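# Four arms carry a loaded container onto a pallet

## Task

Get the container entirely onto the pallet with its load still inside. Keep it level for the whole transfer and never let anything drop freely by more than a few centimetres. The arm feet are fixed at these scene-frame positions in metres, with headings in degrees counter-clockwise from +x: arm1 (-0.40, +0.71, +1.03) heading -71; arm2 (+0.09, -0.47, +1.09) heading +104; arm3 (+0.67, -0.59, +0.72) heading +123; arm4 (+0.78, +0.73, +0.61) heading -96. Afterwards every gripper must release and move away. The result only counts if it holds with no robot supporting anything.

## Robot and tools

Robots: four identical i2rt Big YAM arms named arm1, arm2, arm3 and arm4. Each has six revolute joints, a two-finger gripper and a wrist camera. A fixed room camera, cam_high, also views the scene. When joints 1 and 6 are at 0 and the hand is level and pointing forward, the wrist camera sits above the hand and looks toward the fingertips. Reach is about 1.0 m from the joint-1 axis. Joints move at different speeds, so the hand can sweep a wide path between two postures.

Frame: one shared scene frame. The origin is on the floor and +z points up. The foot positions and headings are given in the task. "hand" is the point halfway between the fingertips. The hand's z axis runs along the fingers, and the fingers open and close along its y axis.

execute_actions(actions, cameras): actions is a list holding exactly one action, or nothing at all. An empty list just returns state and images. An action is an object keyed by arm name. Each arm takes a "joints" object whose values are absolute targets, not offsets. Arms you include start together and may finish at different times. Joint keys and ranges:
- joint1_rad: -2.879 to 2.879 rad. Rotates the arm about its foot. Positive is counter-clockwise seen from above. At 0 the arm extends along the foot's heading.
- joint2_rad: 0 to 3.141. Shoulder. At 0 the upper arm points back, about horizontal. Increasing it raises the arm, then brings it forward.
- joint3_rad: 0 to 3.019. Elbow. At 0 the arm is fully folded; larger values open it.
- joint4_rad: -1.692 to 1.57. Hand pitch. Positive tilts the fingers up.
- joint5_rad: -1.57 to 1.57. Sideways hand swing. Positive goes toward the arm's right.
- joint6_rad: -2.094 to 2.094. Hand roll. Positive is clockwise when viewed from behind the hand.
- gripper_m: 0 to 0.093 m fingertip gap. Grip force is roughly 50 to 62 N per pad, lower on some grippers.
The 'done' tolerances are ±0.045, 0.14, 0.09, 0.055, 0.03 and 0.035 rad for joints 1 to 6, and ±0.003 m for the gripper. A single action cannot run longer than 15 s. Any unknown key or out-of-range value rejects the whole call, and nothing moves. If you leave out a joint or a whole arm, it may keep driving toward its previous target.

cameras: a list of names taken from arm1_cam_wrist, arm2_cam_wrist, arm3_cam_wrist, arm4_cam_wrist, cam_high, or "all". If omitted, null or ["all"], you get every camera. An empty list [] gives none. The "pictures" line gives the order of the returned images, which are captured at the end of the call.

wait(seconds): 0 to 10 s. Issues no new commands and returns the same state and images as an empty action.
zoom_image(camera, region): region is [x0, y0, x1, y1] in pixels of that camera's most recent full image, with the origin at the top-left. The box can be at most 504 by 504 px. Images are 896x504.
read_manual(section): returns only the licence texts. It does not move anything.
finished_scene(scene): ends the current scene, whose number you pass, and cannot be undone. Call it only once the container rests on the pallet unsupported.

Result lines: joint_positions are reported in the same units as the commands. joint_status says how each commanded joint ended:
- "off_target": stopped short and may still be pushing.
- "contact_stop" or "time_out": the target is dropped and the joint holds where it stopped. After time_out, though, a joint can keep pushing toward its target, or toward a point no more than 0.375, 0.375, 0.113, 0.225, 0.075 or 0.3 rad away (joints 1 to 6). Such joints are listed under on_its_own.
- "joint command not followed", usually with a "cause:" line: the self/inter-arm collision check blocked that arm's joint targets. Its gripper command still runs. Blocked joints show "not_followed" and may be retried on later actions until they pass.
on_its_own lists anything this call did not command, and "held at" gives the target being held, not the joint's actual position. To stop a joint pushing, send it its reported position. A target very close to the current position may produce no motion. Torque readings are the raw drive output, in joint order without the gripper. They include offsets, noise and friction, so they are not a dependable measure of load. A stop reported in a call cancels the remaining execute_actions, wait and finished_scene calls in that reply.

Heat: holding a load, or pushing against something, heats the motors, and this continues while you think. At 85 °C a MOTOR HOT line appears. At 100 °C an OVER-TEMPERATURE FAULT releases that arm and its gripper, and the arm falls. Its unfinished keys then show "limit_stop_at_motor_heat"; after cooling, send those targets again. Some heat carries over into the next scene.

Cameras: each one has calibration data (K, distortion D, T_world_to_cam mapping scene to camera, pos_world). Values are in OpenCV convention and can be off by a few degrees and millimetres. Wrist-camera poses are derived from the reported joint angles, so joint errors add to that error.

Avoid: collisions or pressing between arms. This can end the run, and the arm-clearance check may trigger too late and ignores fingers, gripper housings and wrist cameras. Arms do not stop on contact and can push very hard. Do not tilt the container, drop it or its load, or knock anything off the work area or onto the floor. Loose objects may get a brief outside shove now and then. The robot keeps your last command while you think. When done, open the grippers and move the arms away.

Each tool is called after "Request:" in YAML: its name, and indented under it one key for each argument.

## Session

Request:
execute_actions:
  actions: []

Scene clock: 0.00 s.
Joint torques (N m, as the arm reports them, + toward a larger angle): no reading
Motor temperatures (°C, as the motors report them): arm1=[26 28 29 26 27 30] | arm2=[27 26 26 26 26 27] | arm3=[28 27 27 26 26 29] | arm4=[27 26 28 29 28 25]
arm1.joint_positions: joint1_rad=-0.590 joint2_rad=+0.468 joint3_rad=+1.452 joint4_rad=-1.314 joint5_rad=+0.159 joint6_rad=+0.151 gripper_m=+0.094
arm1.joint_status: not commanded
arm1.hand: x=-0.4672 y=+0.5683 z=+1.6272 quat_wxyz=(-0.340, -0.705, -0.406, +0.471) (m; scene frame)
arm2.joint_positions: joint1_rad=+0.245 joint2_rad=+0.550 joint3_rad=+1.327 joint4_rad=-1.225 joint5_rad=-0.121 joint6_rad=-0.005 gripper_m=+0.095
arm2.joint_status: not commanded
arm2.hand: x=-0.0336 y=-0.2903 z=+1.6395 quat_wxyz=(-0.235, +0.741, -0.401, -0.485) (m; scene frame)
arm3.joint_positions: joint1_rad=-0.434 joint2_rad=+0.498 joint3_rad=+1.353 joint4_rad=-1.173 joint5_rad=+0.194 joint6_rad=-0.181 gripper_m=+0.095
arm3.joint_status: not commanded
arm3.hand: x=+0.6751 y=-0.3749 z=+1.2987 quat_wxyz=(-0.470, +0.622, -0.521, -0.346) (m; scene frame)
arm4.joint_positions: joint1_rad=-0.237 joint2_rad=+0.620 joint3_rad=+1.370 joint4_rad=-1.418 joint5_rad=-0.090 joint6_rad=+0.201 gripper_m=+0.095
arm4.joint_status: not commanded
arm4.hand: x=+0.7153 y=+0.5070 z=+1.1212 quat_wxyz=(-0.313, -0.777, -0.456, +0.300) (m; scene frame)
pictures: arm1_cam_wrist, arm2_cam_wrist, arm3_cam_wrist, arm4_cam_wrist, cam_high
Images, in order (width x height): arm1_cam_wrist 896x504, arm2_cam_wrist 896x504, arm3_cam_wrist 896x504, arm4_cam_wrist 896x504, cam_high 896x504.

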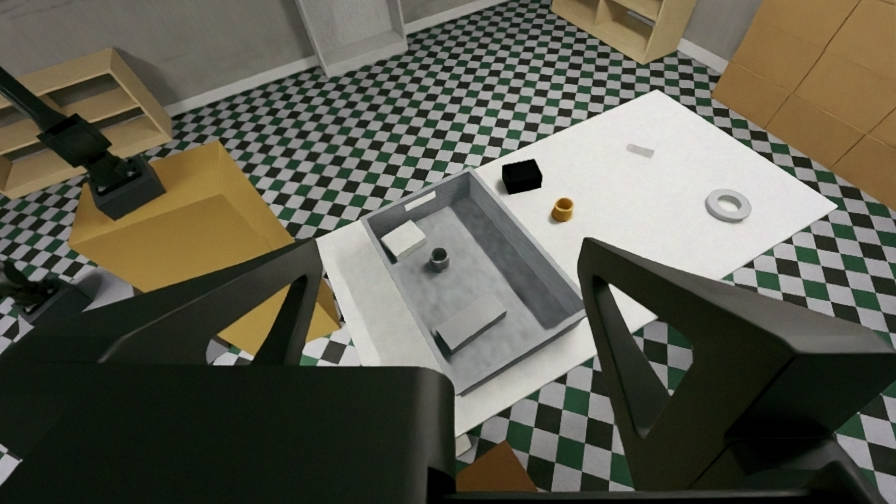

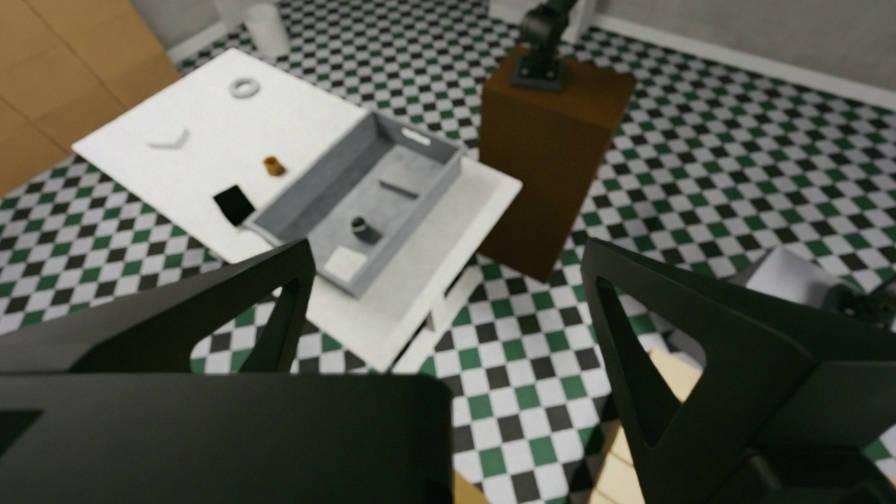

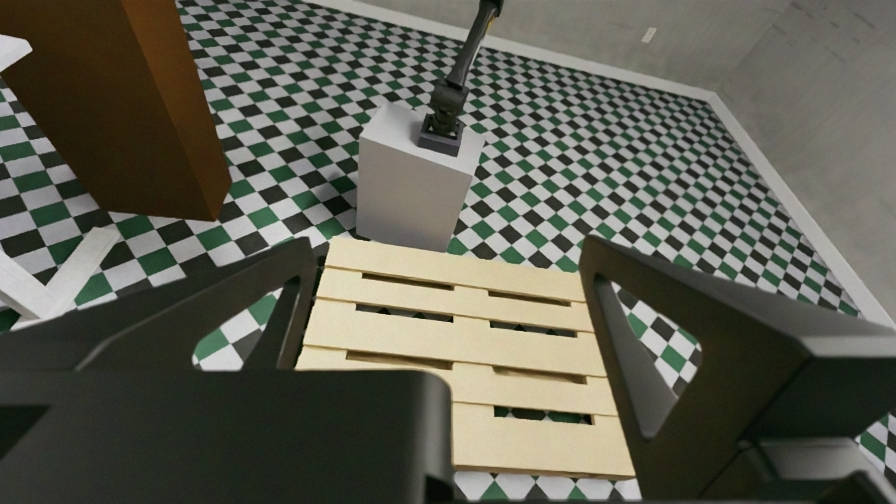

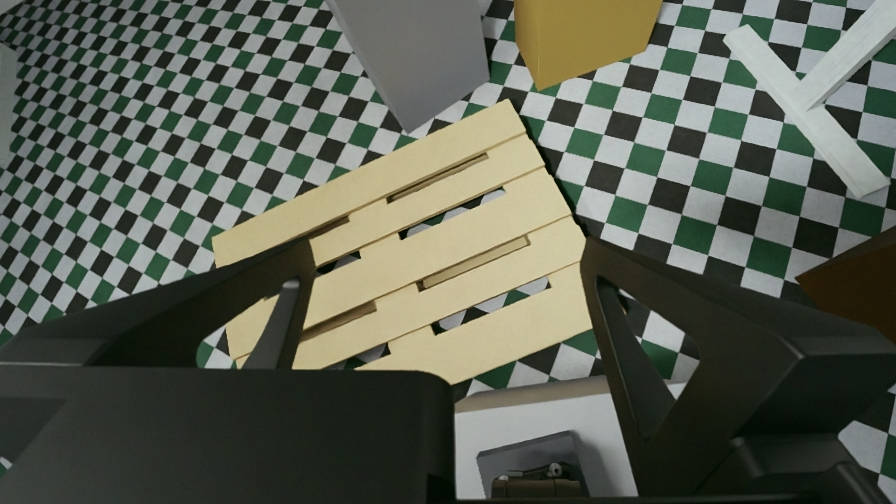

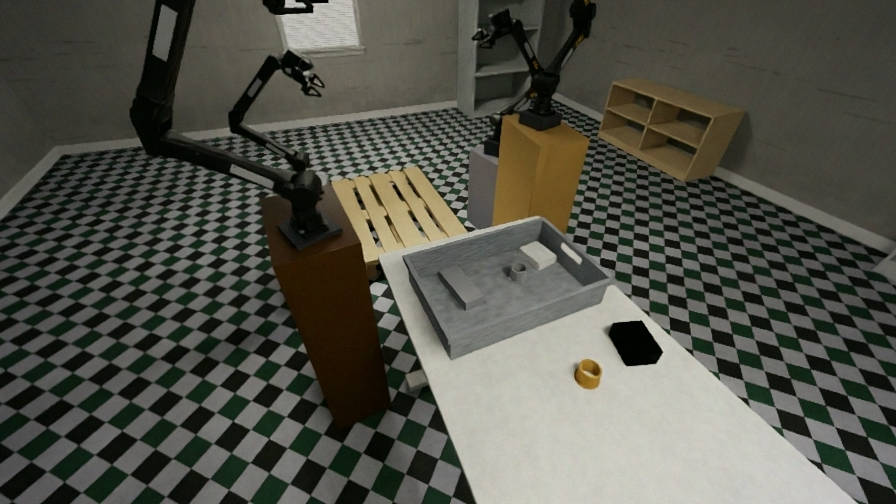

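Request:
zoom_image:
  camera: "cam_high"
  region: [300, 140, 680, 400]

Request:
zoom_image:
  camera: "arm1_cam_wrist"
  region: [300, 140, 640, 420]

Request:
zoom_image:
  camera: "arm2_cam_wrist"
  region: [200, 80, 560, 380]

Region (300, 140, 680, 400) of cam_high's 896x504 image, scaled by 1.326, with more detail than that image has; it fills the top 345 rows of this view, and the rest is white.

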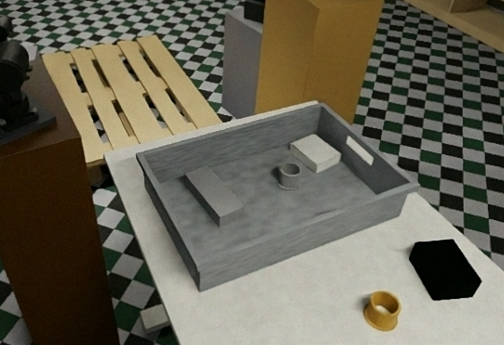

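Region (300, 140, 640, 420) of arm1_cam_wrist's 896x504 image, scaled by 1.482, with more detail than that image has; it fills the top 415 rows of this view, and the rest is white.

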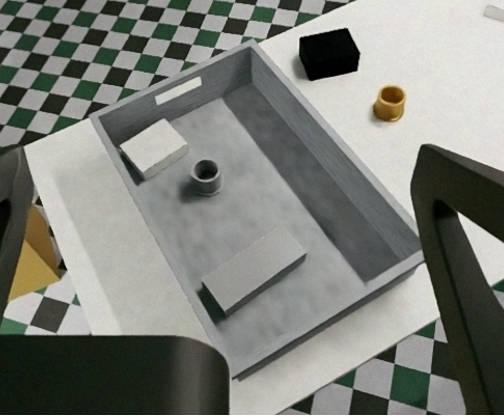

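Region (200, 80, 560, 380) of arm2_cam_wrist's 896x504 image, scaled by 1.400, with more detail than that image has.

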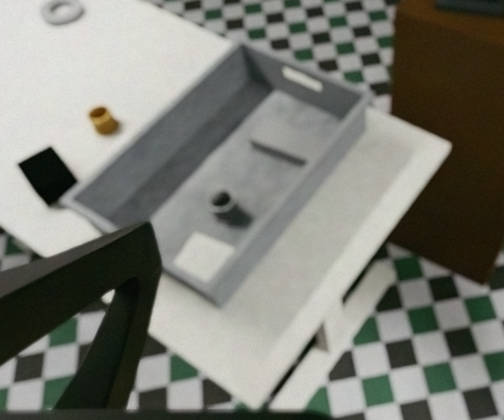

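Request:
zoom_image:
  camera: "arm1_cam_wrist"
  region: [0, 100, 360, 360]

Request:
zoom_image:
  camera: "cam_high"
  region: [440, 60, 640, 260]

Region (0, 100, 360, 360) of arm1_cam_wrist's 896x504 image, scaled by 1.400, with more detail than that image has.

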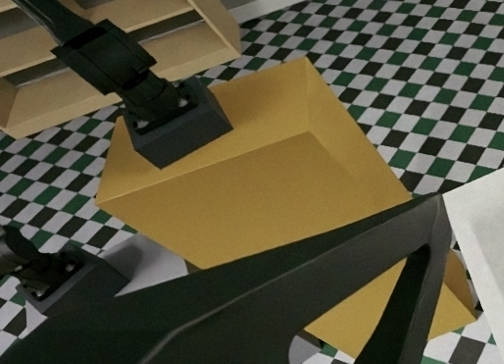

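Region (440, 60, 640, 260) of cam_high's 896x504 image, scaled by 2.520, with more detail than that image has.

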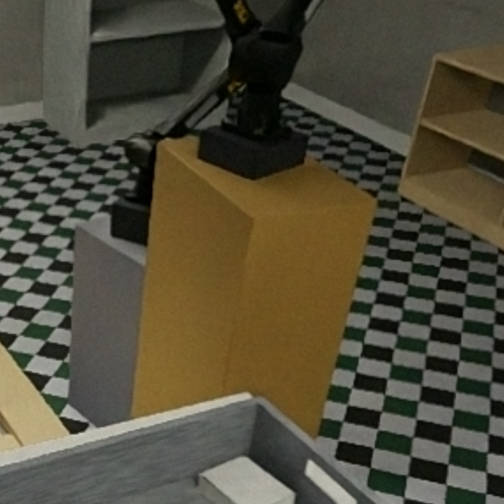

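Request:
execute_actions:
  actions:
    - {"arm1":{"joints":{"joint1_rad":-1.076,"joint2_rad":2.0,"joint3_rad":1.962,"joint4_rad":-1.12,"joint5_rad":0,"joint6_rad":-0.797}},"arm2":{"joints":{"joint1_rad":0.628,"joint2_rad":2.2,"joint3_rad":2.187,"joint4_rad":-1.146,"joint5_rad":0,"joint6_rad":0.82}}}
  cameras: []

Request:
execute_actions:
  actions:
    - {"arm1":{"joints":{"joint2_rad":2.412}},"arm2":{"joints":{"joint2_rad":2.612}}}
  cameras: ["arm1_cam_wrist","arm2_cam_wrist","cam_high"]

Scene clock: 8.47 s.
Joint torques (N m, as the arm reports them, + toward a larger angle): arm1=[ -0.38 -21.17  10.62   0.35  -0.2   -0.19] | arm2=[  0.26 -19.5   11.09   1.29   0.09   0.2 ] | arm3=[ 0.41  6.45  9.5   1.84  0.07 -0.08] | arm4=[-0.8   2.28  8.46  2.47 -0.01 -0.03]
Motor temperatures (°C, as the motors report them): arm1=[26 29 30 27 27 30] | arm2=[27 26 29 26 26 27] | arm3=[28 27 29 26 26 29] | arm4=[27 26 30 29 28 25]
arm1.joint_positions: joint1_rad=-1.071 joint2_rad=+2.017 joint3_rad=+1.934 joint4_rad=-1.117 joint5_rad=+0.002 joint6_rad=-0.781 gripper_m=+0.094
arm1.joint_status: all done
arm1.hand: x=-0.8800 y=+0.1844 z=+1.2041 quat_wxyz=(-0.005, -0.680, -0.710, +0.181) (m; scene frame)
arm2.joint_positions: joint1_rad=+0.622 joint2_rad=+2.206 joint3_rad=+2.154 joint4_rad=-1.144 joint5_rad=-0.001 joint6_rad=+0.808 gripper_m=+0.095
arm2.joint_status: all done
arm2.hand: x=-0.4995 y=+0.0227 z=+1.2424 quat_wxyz=(+0.006, +0.716, -0.671, -0.191) (m; scene frame)
arm3.joint_positions: joint1_rad=-0.434 joint2_rad=+0.498 joint3_rad=+1.353 joint4_rad=-1.173 joint5_rad=+0.194 joint6_rad=-0.181 gripper_m=+0.095
arm3.joint_status: not commanded
arm3.hand: x=+0.6751 y=-0.3749 z=+1.2987 quat_wxyz=(-0.470, +0.622, -0.521, -0.346) (m; scene frame)
arm4.joint_positions: joint1_rad=-0.237 joint2_rad=+0.620 joint3_rad=+1.370 joint4_rad=-1.418 joint5_rad=-0.090 joint6_rad=+0.201 gripper_m=+0.095
arm4.joint_status: not commanded
arm4.hand: x=+0.7153 y=+0.5070 z=+1.1212 quat_wxyz=(-0.313, -0.777, -0.456, +0.300) (m; scene frame)
pictures: none
No camera images: the call's "cameras" was empty. Leave "cameras" out to get every camera's image.

Scene clock: 10.13 s.
Joint torques (N m, as the arm reports them, + toward a larger angle): arm1=[ -0.31 -23.32   8.66  -0.32  -0.21  -0.22] | arm2=[  0.3  -20.73   9.75   0.53   0.11   0.22] | arm3=[ 0.07  5.75  9.37  1.88  0.11 -0.07] | arm4=[-0.92  2.38  8.58  2.52 -0.04 -0.03]
Motor temperatures (°C, as the motors report them): arm1=[26 29 31 27 27 30] | arm2=[27 26 29 26 26 27] | arm3=[28 27 29 26 26 29] | arm4=[27 26 30 29 28 25]
arm1.joint_positions: joint1_rad=-1.071 joint2_rad=+2.422 joint3_rad=+1.937 joint4_rad=-1.117 joint5_rad=+0.002 joint6_rad=-0.781 gripper_m=+0.094
arm1.joint_status: all done
arm1.hand: x=-0.8545 y=+0.2112 z=+0.9270 quat_wxyz=(+0.000, -0.691, -0.722, -0.019) (m; scene frame)
arm2.joint_positions: joint1_rad=+0.622 joint2_rad=+2.612 joint3_rad=+2.153 joint4_rad=-1.145 joint5_rad=-0.001 joint6_rad=+0.808 gripper_m=+0.095
arm2.joint_status: all done
arm2.hand: x=-0.4577 y=-0.0090 z=+0.9442 quat_wxyz=(-0.004, +0.729, -0.685, +0.011) (m; scene frame)
arm3.joint_positions: joint1_rad=-0.434 joint2_rad=+0.498 joint3_rad=+1.353 joint4_rad=-1.173 joint5_rad=+0.194 joint6_rad=-0.181 gripper_m=+0.095
arm3.joint_status: not commanded
arm3.hand: x=+0.6751 y=-0.3749 z=+1.2987 quat_wxyz=(-0.470, +0.622, -0.521, -0.346) (m; scene frame)
arm4.joint_positions: joint1_rad=-0.237 joint2_rad=+0.620 joint3_rad=+1.370 joint4_rad=-1.418 joint5_rad=-0.090 joint6_rad=+0.201 gripper_m=+0.095
arm4.joint_status: not commanded
arm4.hand: x=+0.7153 y=+0.5070 z=+1.1212 quat_wxyz=(-0.313, -0.777, -0.456, +0.300) (m; scene frame)
pictures: arm1_cam_wrist, arm2_cam_wrist, cam_high
camera_calibration (this result's frames):
arm1_cam_wrist: T_world_to_cam=[[-0.998611, -0.0451528, -0.0271562, -0.823637], [-0.0523586, 0.79267, 0.607399, -0.772204], [-0.00589981, 0.607977, -0.793933, 0.725315], [0, 0, 0, 1]] pos_world=[-0.858645, 0.133938, 1.02252]
arm2_cam_wrist: T_world_to_cam=[[0.997967, 0.0611126, 0.0180897, 0.438864], [0.0387223, -0.806833, 0.58951, -0.541989], [0.0506218, -0.587611, -0.807559, 0.902133], [0, 0, 0, 1]] pos_world=[-0.462652, 0.0659889, 1.04009]
Images, in order (width x height): arm1_cam_wrist 896x504, arm2_cam_wrist 896x504, cam_high 896x504.

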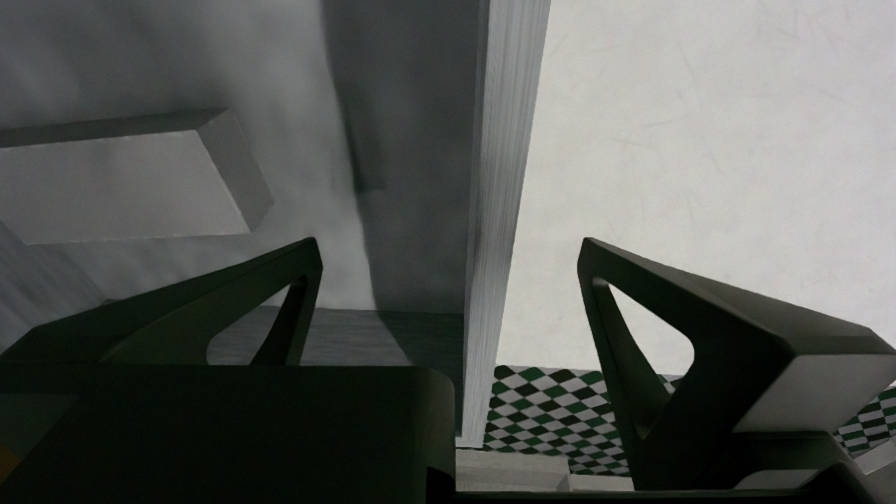

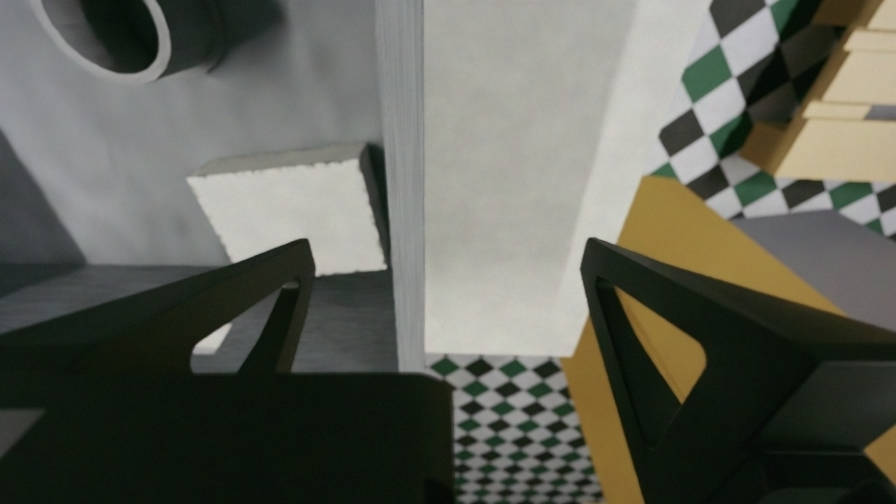

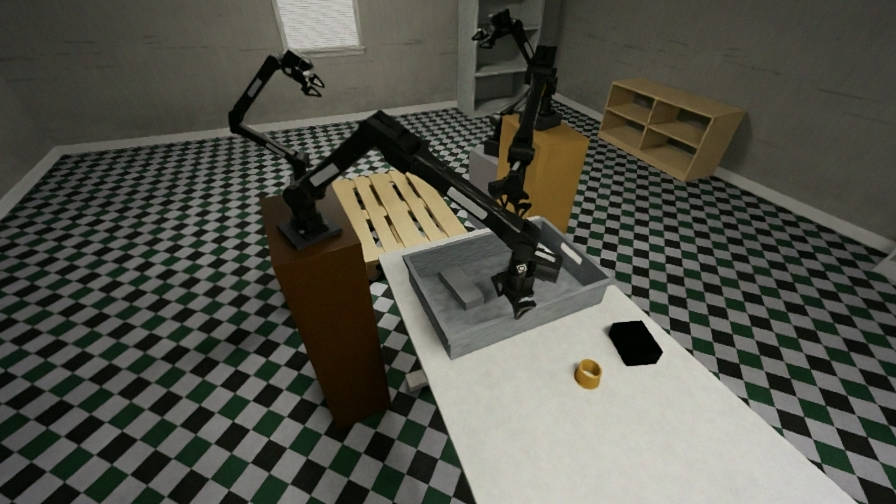

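Request:
execute_actions:
  actions:
    - {"arm1":{"joints":{"joint1_rad":-1.095,"joint2_rad":2.532,"joint3_rad":2.04,"joint4_rad":-1.042,"joint6_rad":-0.825}},"arm2":{"joints":{"joint1_rad":0.637,"joint2_rad":2.779,"joint3_rad":2.39,"joint4_rad":-1.151,"joint6_rad":0.83}}}
  cameras: ["arm1_cam_wrist","arm2_cam_wrist","cam_high"]

Scene clock: 11.87 s.
Joint torques (N m, as the arm reports them, + toward a larger angle): arm1=[ -0.04 -21.34   9.15   0.13  -0.21  -0.22] | arm2=[  0.65 -20.83  10.86   0.43   0.11   0.23] | arm3=[ 0.02  5.53  9.5   1.89  0.12 -0.1 ] | arm4=[-0.64  1.94  8.45  2.44 -0.01 -0.05]
Motor temperatures (°C, as the motors report them): arm1=[26 30 31 27 27 30] | arm2=[27 27 29 26 26 27] | arm3=[28 27 29 26 26 29] | arm4=[27 26 31 29 28 25]
arm1.joint_positions: joint1_rad=-1.092 joint2_rad=+2.514 joint3_rad=+2.011 joint4_rad=-1.049 joint5_rad=+0.002 joint6_rad=-0.809 gripper_m=+0.094
arm1.joint_status: all done
arm1.hand: x=-0.8822 y=+0.2018 z=+0.8896 quat_wxyz=(+0.000, -0.689, -0.725, +0.005) (m; scene frame)
arm2.joint_positions: joint1_rad=+0.627 joint2_rad=+2.768 joint3_rad=+2.343 joint4_rad=-1.147 joint5_rad=-0.001 joint6_rad=+0.818 gripper_m=+0.095
arm2.joint_status: all done
arm2.hand: x=-0.4829 y=+0.0076 z=+0.8982 quat_wxyz=(-0.004, +0.727, -0.686, -0.005) (m; scene frame)
arm3.joint_positions: joint1_rad=-0.434 joint2_rad=+0.498 joint3_rad=+1.353 joint4_rad=-1.173 joint5_rad=+0.194 joint6_rad=-0.181 gripper_m=+0.095
arm3.joint_status: not commanded
arm3.hand: x=+0.6751 y=-0.3749 z=+1.2987 quat_wxyz=(-0.470, +0.622, -0.521, -0.346) (m; scene frame)
arm4.joint_positions: joint1_rad=-0.237 joint2_rad=+0.620 joint3_rad=+1.370 joint4_rad=-1.418 joint5_rad=-0.090 joint6_rad=+0.201 gripper_m=+0.095
arm4.joint_status: not commanded
arm4.hand: x=+0.7153 y=+0.5070 z=+1.1212 quat_wxyz=(-0.313, -0.777, -0.456, +0.300) (m; scene frame)
pictures: arm1_cam_wrist, arm2_cam_wrist, cam_high
camera_calibration (this result's frames):
arm1_cam_wrist: T_world_to_cam=[[-0.998561, -0.0529739, 0.00837797, -0.882666], [-0.0383302, 0.814157, 0.579378, -0.710618], [-0.0375129, 0.578223, -0.815016, 0.698061], [0, 0, 0, 1]] pos_world=[-0.882447, 0.128161, 0.988042]
arm2_cam_wrist: T_world_to_cam=[[0.99838, 0.056696, -0.00486491, 0.484683], [0.04929, -0.818901, 0.571815, -0.479423], [0.0284357, -0.571128, -0.820368, 0.876663], [0, 0, 0, 1]] pos_world=[-0.485195, 0.080608, 0.995686]
Images, in order (width x height): arm1_cam_wrist 896x504, arm2_cam_wrist 896x504, cam_high 896x504.

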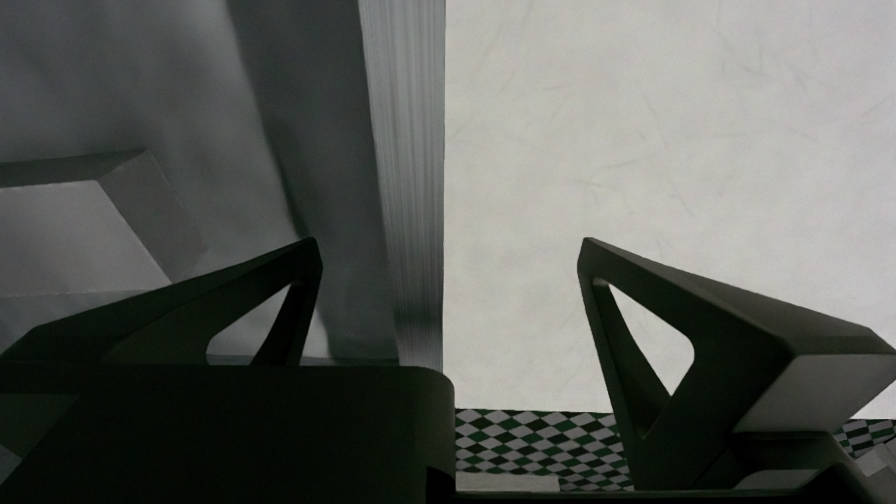

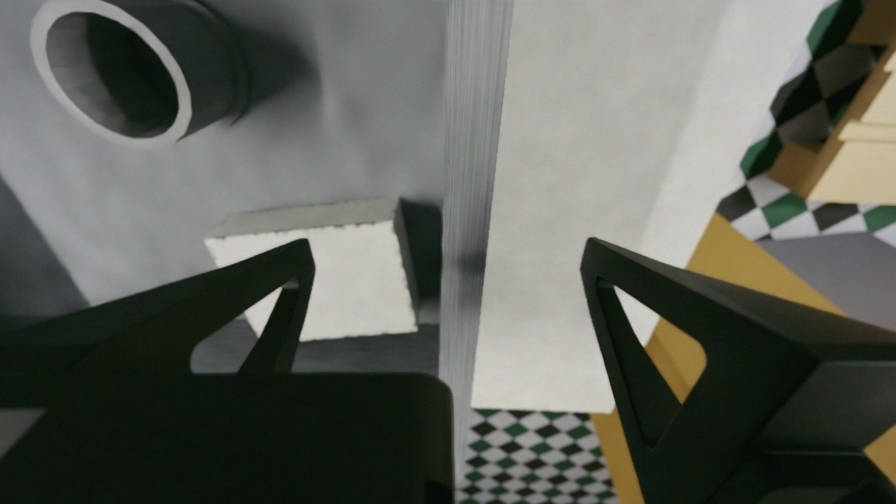

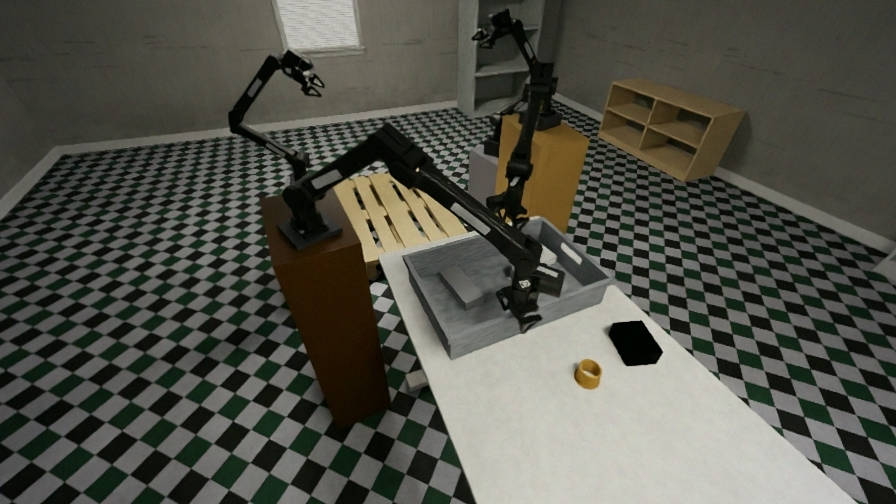

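Request:
execute_actions:
  actions:
    - {"arm1":{"joints":{"joint1_rad":-1.072,"joint2_rad":2.655,"joint3_rad":2.035,"joint4_rad":-0.932}},"arm2":{"joints":{"joint1_rad":0.62,"joint2_rad":2.928,"joint3_rad":2.465,"joint4_rad":-1.072}}}
  cameras: ["arm1_cam_wrist","arm2_cam_wrist","cam_high"]

Scene clock: 13.17 s.
Joint torques (N m, as the arm reports them, + toward a larger angle): arm1=[  0.59 -19.1    6.99   0.14  -0.02  -0.21] | arm2=[ -0.46 -20.74   9.35   0.93   0.11   0.22] | arm3=[ 0.48  6.2   9.6   1.72  0.12 -0.09] | arm4=[-0.29  2.51  8.57  2.45 -0.05 -0.05]
Motor temperatures (°C, as the motors report them): arm1=[26 30 31 27 27 30] | arm2=[27 27 30 26 26 27] | arm3=[28 27 30 26 26 29] | arm4=[27 26 31 29 28 25]
arm1.joint_positions: joint1_rad=-1.080 joint2_rad=+2.600 joint3_rad=+2.027 joint4_rad=-0.937 joint5_rad=-0.002 joint6_rad=-0.810 gripper_m=+0.094
arm1.joint_status: all done
arm1.hand: x=-0.8819 y=+0.1885 z=+0.8368 quat_wxyz=(-0.003, -0.684, -0.729, +0.027) (m; scene frame)
arm2.joint_positions: joint1_rad=+0.624 joint2_rad=+2.914 joint3_rad=+2.439 joint4_rad=-1.079 joint5_rad=-0.002 joint6_rad=+0.819 gripper_m=+0.095
arm2.joint_status: all done
arm2.hand: x=-0.4841 y=+0.0124 z=+0.8256 quat_wxyz=(-0.003, +0.726, -0.688, -0.014) (m; scene frame)
arm3.joint_positions: joint1_rad=-0.434 joint2_rad=+0.498 joint3_rad=+1.353 joint4_rad=-1.173 joint5_rad=+0.194 joint6_rad=-0.181 gripper_m=+0.095
arm3.joint_status: not commanded
arm3.hand: x=+0.6751 y=-0.3749 z=+1.2987 quat_wxyz=(-0.470, +0.622, -0.521, -0.346) (m; scene frame)
arm4.joint_positions: joint1_rad=-0.237 joint2_rad=+0.620 joint3_rad=+1.370 joint4_rad=-1.418 joint5_rad=-0.090 joint6_rad=+0.201 gripper_m=+0.095
arm4.joint_status: not commanded
arm4.hand: x=+0.7153 y=+0.5070 z=+1.1212 quat_wxyz=(-0.313, -0.777, -0.456, +0.300) (m; scene frame)
pictures: arm1_cam_wrist, arm2_cam_wrist, cam_high
camera_calibration (this result's frames):
arm1_cam_wrist: T_world_to_cam=[[-0.997234, -0.0647794, 0.036434, -0.902715], [-0.0339379, 0.833023, 0.552196, -0.646091], [-0.0661213, 0.549432, -0.832918, 0.65787], [0, 0, 0, 1]] pos_world=[-0.878646, 0.118276, 0.93761]
arm2_cam_wrist: T_world_to_cam=[[0.998426, 0.0528234, -0.0188434, 0.496874], [0.0542829, -0.825731, 0.561447, -0.422907], [0.0140979, -0.561586, -0.827298, 0.818559], [0, 0, 0, 1]] pos_world=[-0.484676, 0.0842374, 0.923995]
Images, in order (width x height): arm1_cam_wrist 896x504, arm2_cam_wrist 896x504, cam_high 896x504.

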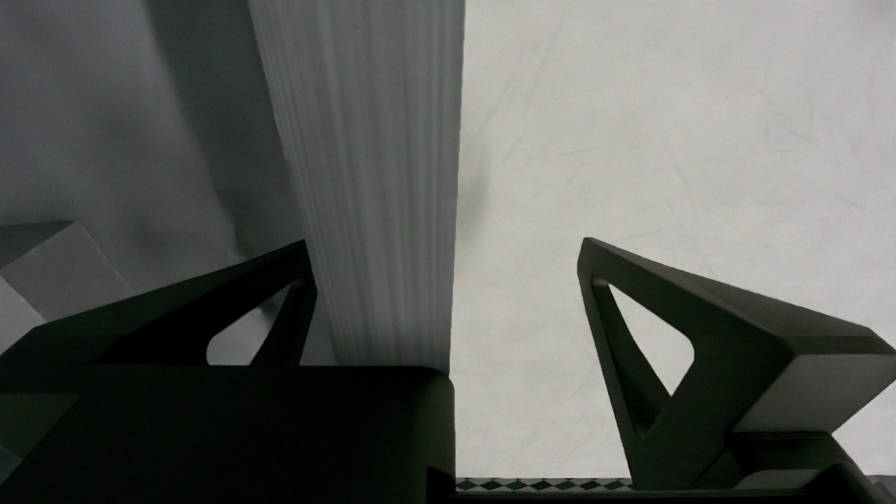

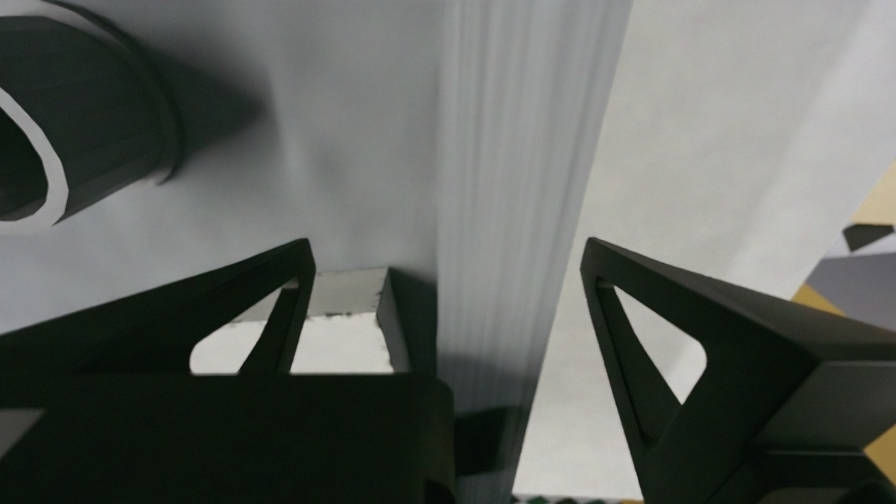

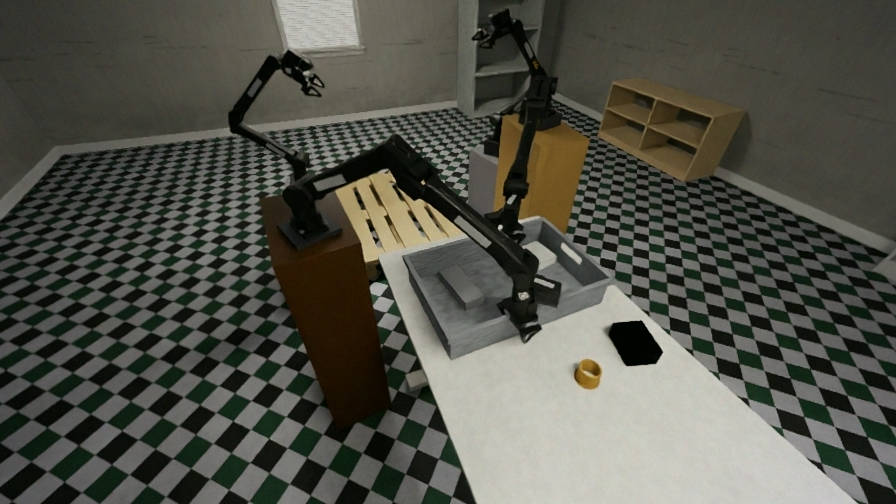

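Request:
execute_actions:
  actions:
    - {"arm1":{"joints":{"joint2_rad":2.58,"joint3_rad":2.025,"joint4_rad":-0.975}},"arm2":{"joints":{"joint2_rad":2.9,"joint3_rad":2.44}}}
  cameras: ["arm1_cam_wrist","arm2_cam_wrist"]

Scene clock: 14.10 s.
Joint torques (N m, as the arm reports them, + toward a larger angle): arm1=[  0.62 -24.26   6.11  -0.5   -0.02  -0.21] | arm2=[ -0.51 -22.46   7.53   0.94   0.12   0.22] | arm3=[ 0.7   6.06  9.45  1.91  0.09 -0.05] | arm4=[-1.08  2.02  8.45  2.43 -0.01 -0.05]
Motor temperatures (°C, as the motors report them): arm1=[26 30 31 27 27 30] | arm2=[27 27 30 26 26 27] | arm3=[28 27 30 26 26 29] | arm4=[27 26 31 29 28 25]
arm1.joint_positions: joint1_rad=-1.080 joint2_rad=+2.598 joint3_rad=+2.027 joint4_rad=-0.964 joint5_rad=-0.002 joint6_rad=-0.810 gripper_m=+0.094
arm1.joint_status: all done
arm1.hand: x=-0.8778 y=+0.1930 z=+0.8378 quat_wxyz=(-0.003, -0.684, -0.729, +0.014) (m; scene frame)
arm2.joint_positions: joint1_rad=+0.624 joint2_rad=+2.914 joint3_rad=+2.439 joint4_rad=-1.079 joint5_rad=-0.002 joint6_rad=+0.819 gripper_m=+0.095
arm2.joint_status: all done
arm2.hand: x=-0.4841 y=+0.0124 z=+0.8256 quat_wxyz=(-0.003, +0.726, -0.688, -0.014) (m; scene frame)
arm3.joint_positions: joint1_rad=-0.434 joint2_rad=+0.498 joint3_rad=+1.353 joint4_rad=-1.173 joint5_rad=+0.194 joint6_rad=-0.181 gripper_m=+0.095
arm3.joint_status: not commanded
arm3.hand: x=+0.6751 y=-0.3749 z=+1.2987 quat_wxyz=(-0.470, +0.622, -0.521, -0.346) (m; scene frame)
arm4.joint_positions: joint1_rad=-0.237 joint2_rad=+0.620 joint3_rad=+1.370 joint4_rad=-1.418 joint5_rad=-0.090 joint6_rad=+0.201 gripper_m=+0.095
arm4.joint_status: not commanded
arm4.hand: x=+0.7153 y=+0.5070 z=+1.1212 quat_wxyz=(-0.313, -0.777, -0.456, +0.300) (m; scene frame)
pictures: arm1_cam_wrist, arm2_cam_wrist
camera_calibration (this result's frames):
arm1_cam_wrist: T_world_to_cam=[[-0.997696, -0.06536, 0.0181867, -0.883383], [-0.0435613, 0.822673, 0.566843, -0.668952], [-0.0520106, 0.564745, -0.823625, 0.658219], [0, 0, 0, 1]] pos_world=[-0.876254, 0.120865, 0.937382]
arm2_cam_wrist: T_world_to_cam=[[0.998426, 0.0528234, -0.0188434, 0.496874], [0.0542829, -0.825731, 0.561447, -0.422907], [0.0140979, -0.561586, -0.827298, 0.818559], [0, 0, 0, 1]] pos_world=[-0.484676, 0.0842374, 0.923995]
Images, in order (width x height): arm1_cam_wrist 896x504, arm2_cam_wrist 896x504.

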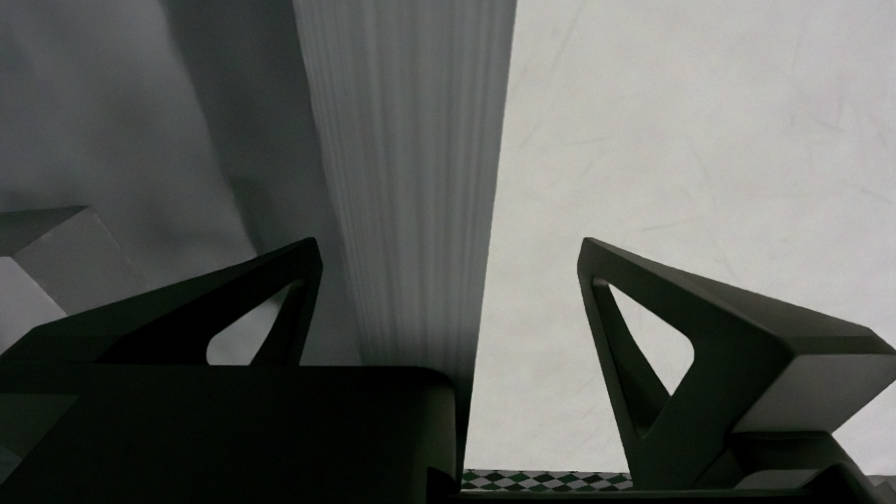

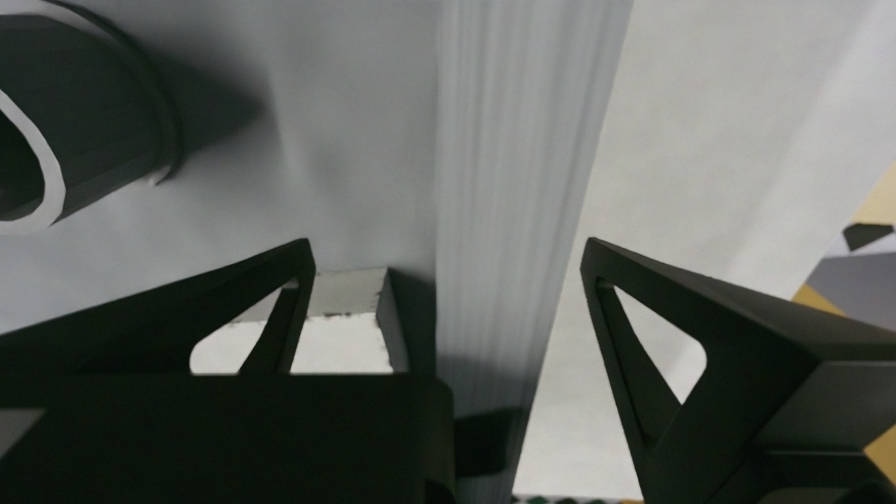

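Request:
execute_actions:
  actions:
    - {"arm1":{"joints":{"gripper_m":0}},"arm2":{"joints":{"gripper_m":0}}}
  cameras: ["arm1_cam_wrist","arm2_cam_wrist","cam_high"]

Scene clock: 15.00 s.
Joint torques (N m, as the arm reports them, + toward a larger angle): arm1=[  0.78 -24.15   6.21   0.05   0.62  -0.38] | arm2=[  0.05 -22.55   7.7    0.53   0.72   0.05] | arm3=[ 0.74  6.53  9.42  1.86  0.1  -0.09] | arm4=[-0.33  2.52  8.44  2.44 -0.04 -0.02]
Motor temperatures (°C, as the motors report them): arm1=[26 30 31 27 27 30] | arm2=[27 28 30 26 26 27] | arm3=[28 27 30 26 26 29] | arm4=[27 26 31 29 28 25]
arm1.joint_positions: joint1_rad=-1.082 joint2_rad=+2.597 joint3_rad=+2.026 joint4_rad=-0.980 joint5_rad=-0.015 joint6_rad=-0.792 gripper_m=+0.012
arm1.joint_status: gripper_m off_target (ended at +0.012, target +0.000)
arm1.hand: x=-0.8745 y=+0.1956 z=+0.8381 quat_wxyz=(-0.009, -0.691, -0.722, +0.006) (m; scene frame)
arm2.joint_positions: joint1_rad=+0.617 joint2_rad=+2.914 joint3_rad=+2.437 joint4_rad=-1.069 joint5_rad=-0.016 joint6_rad=+0.835 gripper_m=+0.012
arm2.joint_status: gripper_m off_target (ended at +0.012, target +0.000)
arm2.hand: x=-0.4833 y=+0.0159 z=+0.8251 quat_wxyz=(+0.005, +0.717, -0.696, -0.018) (m; scene frame)
arm3.joint_positions: joint1_rad=-0.434 joint2_rad=+0.498 joint3_rad=+1.353 joint4_rad=-1.173 joint5_rad=+0.194 joint6_rad=-0.181 gripper_m=+0.095
arm3.joint_status: not commanded
arm3.hand: x=+0.6751 y=-0.3749 z=+1.2987 quat_wxyz=(-0.470, +0.622, -0.521, -0.346) (m; scene frame)
arm4.joint_positions: joint1_rad=-0.237 joint2_rad=+0.620 joint3_rad=+1.370 joint4_rad=-1.418 joint5_rad=-0.090 joint6_rad=+0.201 gripper_m=+0.095
arm4.joint_status: not commanded
arm4.hand: x=+0.7153 y=+0.5070 z=+1.1212 quat_wxyz=(-0.313, -0.777, -0.456, +0.300) (m; scene frame)
pictures: arm1_cam_wrist, arm2_cam_wrist, cam_high
camera_calibration (this result's frames):
arm1_cam_wrist: T_world_to_cam=[[-0.99896, -0.0455145, -0.00273912, -0.867393], [-0.0390044, 0.821871, 0.568336, -0.66823], [-0.0236163, 0.567852, -0.822792, 0.68061], [0, 0, 0, 1]] pos_world=[-0.876482, 0.123234, 0.937404]
arm2_cam_wrist: T_world_to_cam=[[0.998961, 0.0291912, -0.0349919, 0.509802], [0.0438803, -0.823331, 0.565862, -0.428435], [-0.0122917, -0.56681, -0.823757, 0.804498], [0, 0, 0, 1]] pos_world=[-0.480584, 0.0883722, 0.922985]
Images, in order (width x height): arm1_cam_wrist 896x504, arm2_cam_wrist 896x504, cam_high 896x504.

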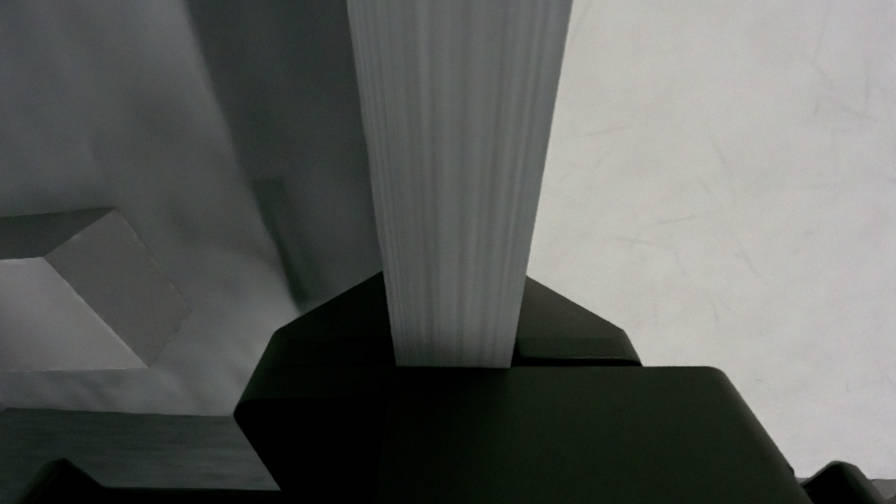

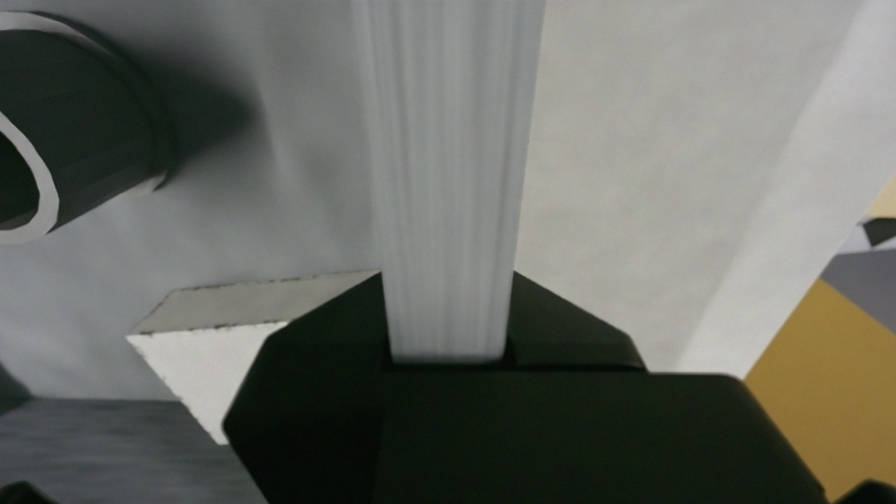

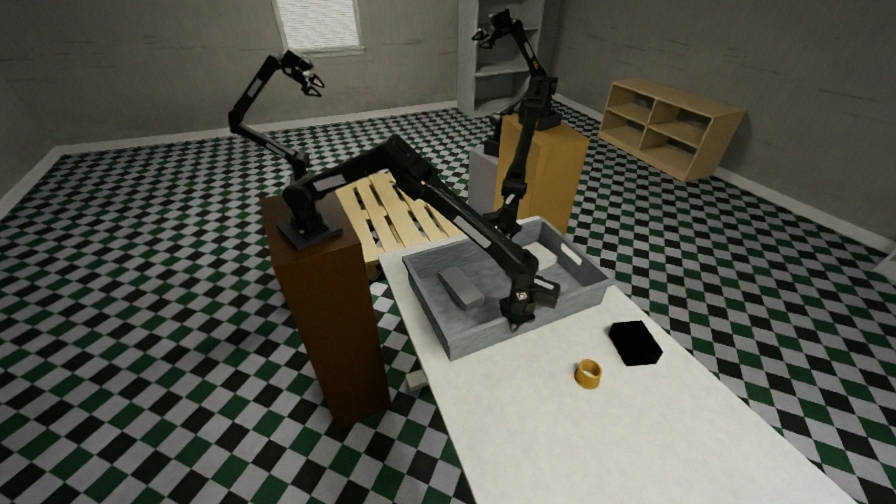

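Request:
execute_actions:
  actions:
    - {"arm1":{"joints":{"joint2_rad":2.52,"joint3_rad":2.06,"joint4_rad":-1.0,"joint6_rad":-0.80}},"arm2":{"joints":{"joint2_rad":2.84,"joint3_rad":2.47,"joint4_rad":-1.10,"joint6_rad":0.835}}}
  cameras: ["cam_high"]

Scene clock: 15.70 s.
Joint torques (N m, as the arm reports them, + toward a larger angle): arm1=[  0.86 -28.24   9.13  -0.67   0.78  -0.16] | arm2=[  0.05 -26.2    9.75  -0.67   0.71   0.09] | arm3=[ 0.28  5.67  9.46  1.88  0.12 -0.05] | arm4=[-0.38  2.57  8.49  2.45  0.   -0.03]
Motor temperatures (°C, as the motors report them): arm1=[26 31 31 27 27 30] | arm2=[27 28 30 26 26 27] | arm3=[28 27 30 26 26 29] | arm4=[27 26 31 29 28 25]
arm1.joint_positions: joint1_rad=-1.083 joint2_rad=+2.595 joint3_rad=+2.026 joint4_rad=-0.985 joint5_rad=-0.018 joint6_rad=-0.791 gripper_m=+0.012
arm1.joint_status: all done
arm1.hand: x=-0.8740 y=+0.1962 z=+0.8394 quat_wxyz=(-0.011, -0.692, -0.722, +0.004) (m; scene frame)
arm2.joint_positions: joint1_rad=+0.616 joint2_rad=+2.912 joint3_rad=+2.437 joint4_rad=-1.070 joint5_rad=-0.016 joint6_rad=+0.836 gripper_m=+0.012
arm2.joint_status: all done
arm2.hand: x=-0.4834 y=+0.0164 z=+0.8262 quat_wxyz=(+0.005, +0.717, -0.697, -0.018) (m; scene frame)
arm3.joint_positions: joint1_rad=-0.434 joint2_rad=+0.498 joint3_rad=+1.353 joint4_rad=-1.173 joint5_rad=+0.194 joint6_rad=-0.181 gripper_m=+0.095
arm3.joint_status: not commanded
arm3.hand: x=+0.6751 y=-0.3749 z=+1.2987 quat_wxyz=(-0.470, +0.622, -0.521, -0.346) (m; scene frame)
arm4.joint_positions: joint1_rad=-0.237 joint2_rad=+0.620 joint3_rad=+1.370 joint4_rad=-1.418 joint5_rad=-0.090 joint6_rad=+0.201 gripper_m=+0.095
arm4.joint_status: not commanded
arm4.hand: x=+0.7153 y=+0.5070 z=+1.1212 quat_wxyz=(-0.313, -0.777, -0.456, +0.300) (m; scene frame)
pictures: cam_high
Images, in order (width x height): cam_high 896x504.

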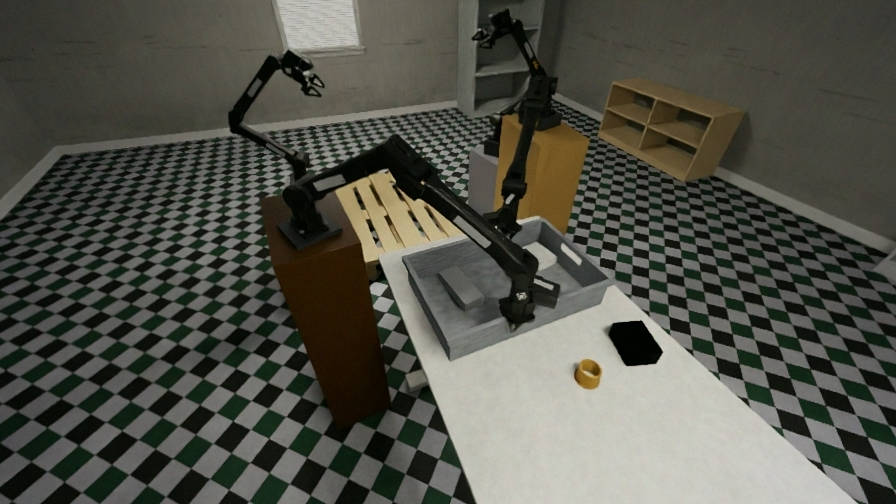

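Request:
execute_actions:
  actions:
    - {"arm1":{"joints":{"joint2_rad":2.44,"joint3_rad":2.09}},"arm2":{"joints":{"joint2_rad":2.755,"joint3_rad":2.51}}}
  cameras: []

Scene clock: 16.73 s.
Joint torques (N m, as the arm reports them, + toward a larger angle): arm1=[  1.42 -31.38  11.81  -0.19   0.83  -0.06] | arm2=[  0.38 -29.8   12.58   0.17   1.65   0.14] | arm3=[ 0.19  6.07  9.64  1.65  0.12 -0.09] | arm4=[-1.03  2.3   8.52  2.41 -0.02  0.  ]
Motor temperatures (°C, as the motors report them): arm1=[26 31 32 27 27 30] | arm2=[27 29 30 26 26 27] | arm3=[28 27 30 26 26 29] | arm4=[27 26 31 29 28 25]
arm1.joint_positions: joint1_rad=-1.088 joint2_rad=+2.556 joint3_rad=+2.026 joint4_rad=-0.998 joint5_rad=-0.019 joint6_rad=-0.801 gripper_m=+0.011
arm1.joint_status: all done
arm1.hand: x=-0.8824 y=+0.1921 z=+0.8657 quat_wxyz=(-0.011, -0.690, -0.723, +0.017) (m; scene frame)
arm2.joint_positions: joint1_rad=+0.616 joint2_rad=+2.883 joint3_rad=+2.437 joint4_rad=-1.088 joint5_rad=-0.039 joint6_rad=+0.831 gripper_m=+0.012
arm2.joint_status: all done
arm2.hand: x=-0.4908 y=+0.0177 z=+0.8475 quat_wxyz=(+0.016, +0.719, -0.695, -0.022) (m; scene frame)
arm3.joint_positions: joint1_rad=-0.434 joint2_rad=+0.498 joint3_rad=+1.353 joint4_rad=-1.173 joint5_rad=+0.194 joint6_rad=-0.181 gripper_m=+0.095
arm3.joint_status: not commanded
arm3.hand: x=+0.6751 y=-0.3749 z=+1.2987 quat_wxyz=(-0.470, +0.622, -0.521, -0.346) (m; scene frame)
arm4.joint_positions: joint1_rad=-0.237 joint2_rad=+0.620 joint3_rad=+1.370 joint4_rad=-1.418 joint5_rad=-0.090 joint6_rad=+0.201 gripper_m=+0.095
arm4.joint_status: not commanded
arm4.hand: x=+0.7153 y=+0.5070 z=+1.1212 quat_wxyz=(-0.313, -0.777, -0.456, +0.300) (m; scene frame)
pictures: none
No camera images: the call's "cameras" was empty. Leave "cameras" out to get every camera's image.

Request:
execute_actions:
  actions:
    - {"arm1":{"joints":{"joint1_rad":-1.018,"joint2_rad":2.338,"joint3_rad":1.876,"joint4_rad":-0.94,"joint5_rad":0,"joint6_rad":-0.725}},"arm2":{"joints":{"joint1_rad":0.573,"joint2_rad":2.58,"joint3_rad":2.182,"joint4_rad":-0.992,"joint5_rad":0,"joint6_rad":0.79}}}
  cameras: ["cam_high"]

Scene clock: 19.40 s.
Joint torques (N m, as the arm reports them, + toward a larger angle): arm1=[  1.6  -28.34   8.41   0.35   1.32   0.23] | arm2=[ -0.06 -28.19   9.7    0.73   1.61   0.17] | arm3=[-0.22  5.32  9.38  1.82  0.05 -0.11] | arm4=[-0.07  2.65  8.48  2.52 -0.02 -0.04]
Motor temperatures (°C, as the motors report them): arm1=[26 32 32 27 27 30] | arm2=[27 30 31 26 27 27] | arm3=[28 27 30 26 26 29] | arm4=[27 26 31 29 28 25]
arm1.joint_positions: joint1_rad=-1.041 joint2_rad=+2.429 joint3_rad=+1.850 joint4_rad=-0.953 joint5_rad=-0.029 joint6_rad=-0.756 gripper_m=+0.011
arm1.joint_status: all done
arm1.hand: x=-0.8349 y=+0.1932 z=+0.8944 quat_wxyz=(-0.017, -0.689, -0.724, +0.015) (m; scene frame)
arm2.joint_positions: joint1_rad=+0.572 joint2_rad=+2.698 joint3_rad=+2.145 joint4_rad=-0.994 joint5_rad=-0.038 joint6_rad=+0.783 gripper_m=+0.012
arm2.joint_status: joint5_rad time_out (moved +0.001 of +0.039); the others done
arm2.on_its_own: joint5_rad reads -0.038 and still pushes toward +0.000 since a time_out
arm2.hand: x=-0.4435 y=+0.0186 z=+0.8818 quat_wxyz=(+0.015, +0.720, -0.693, -0.017) (m; scene frame)
arm3.joint_positions: joint1_rad=-0.434 joint2_rad=+0.498 joint3_rad=+1.353 joint4_rad=-1.173 joint5_rad=+0.194 joint6_rad=-0.181 gripper_m=+0.095
arm3.joint_status: not commanded
arm3.hand: x=+0.6751 y=-0.3749 z=+1.2987 quat_wxyz=(-0.470, +0.622, -0.521, -0.346) (m; scene frame)
arm4.joint_positions: joint1_rad=-0.237 joint2_rad=+0.620 joint3_rad=+1.370 joint4_rad=-1.418 joint5_rad=-0.090 joint6_rad=+0.201 gripper_m=+0.095
arm4.joint_status: not commanded
arm4.hand: x=+0.7153 y=+0.5070 z=+1.1212 quat_wxyz=(-0.313, -0.777, -0.456, +0.300) (m; scene frame)
pictures: cam_high
Images, in order (width x height): cam_high 896x504.

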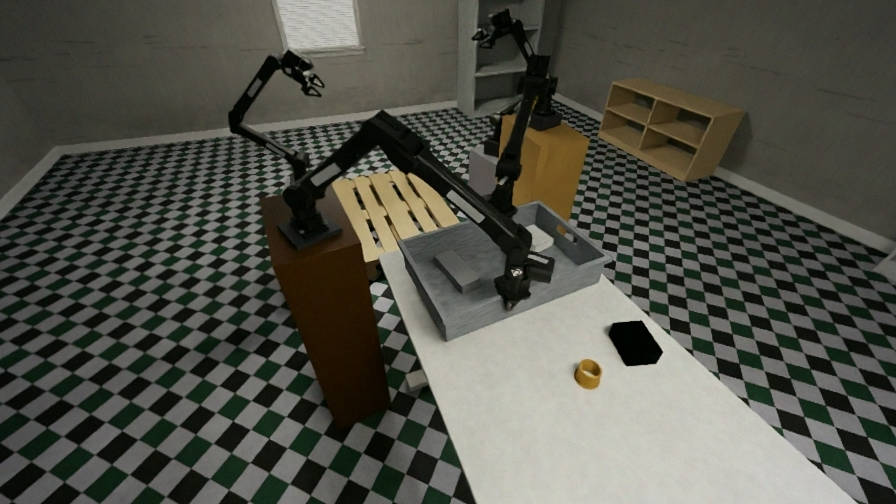

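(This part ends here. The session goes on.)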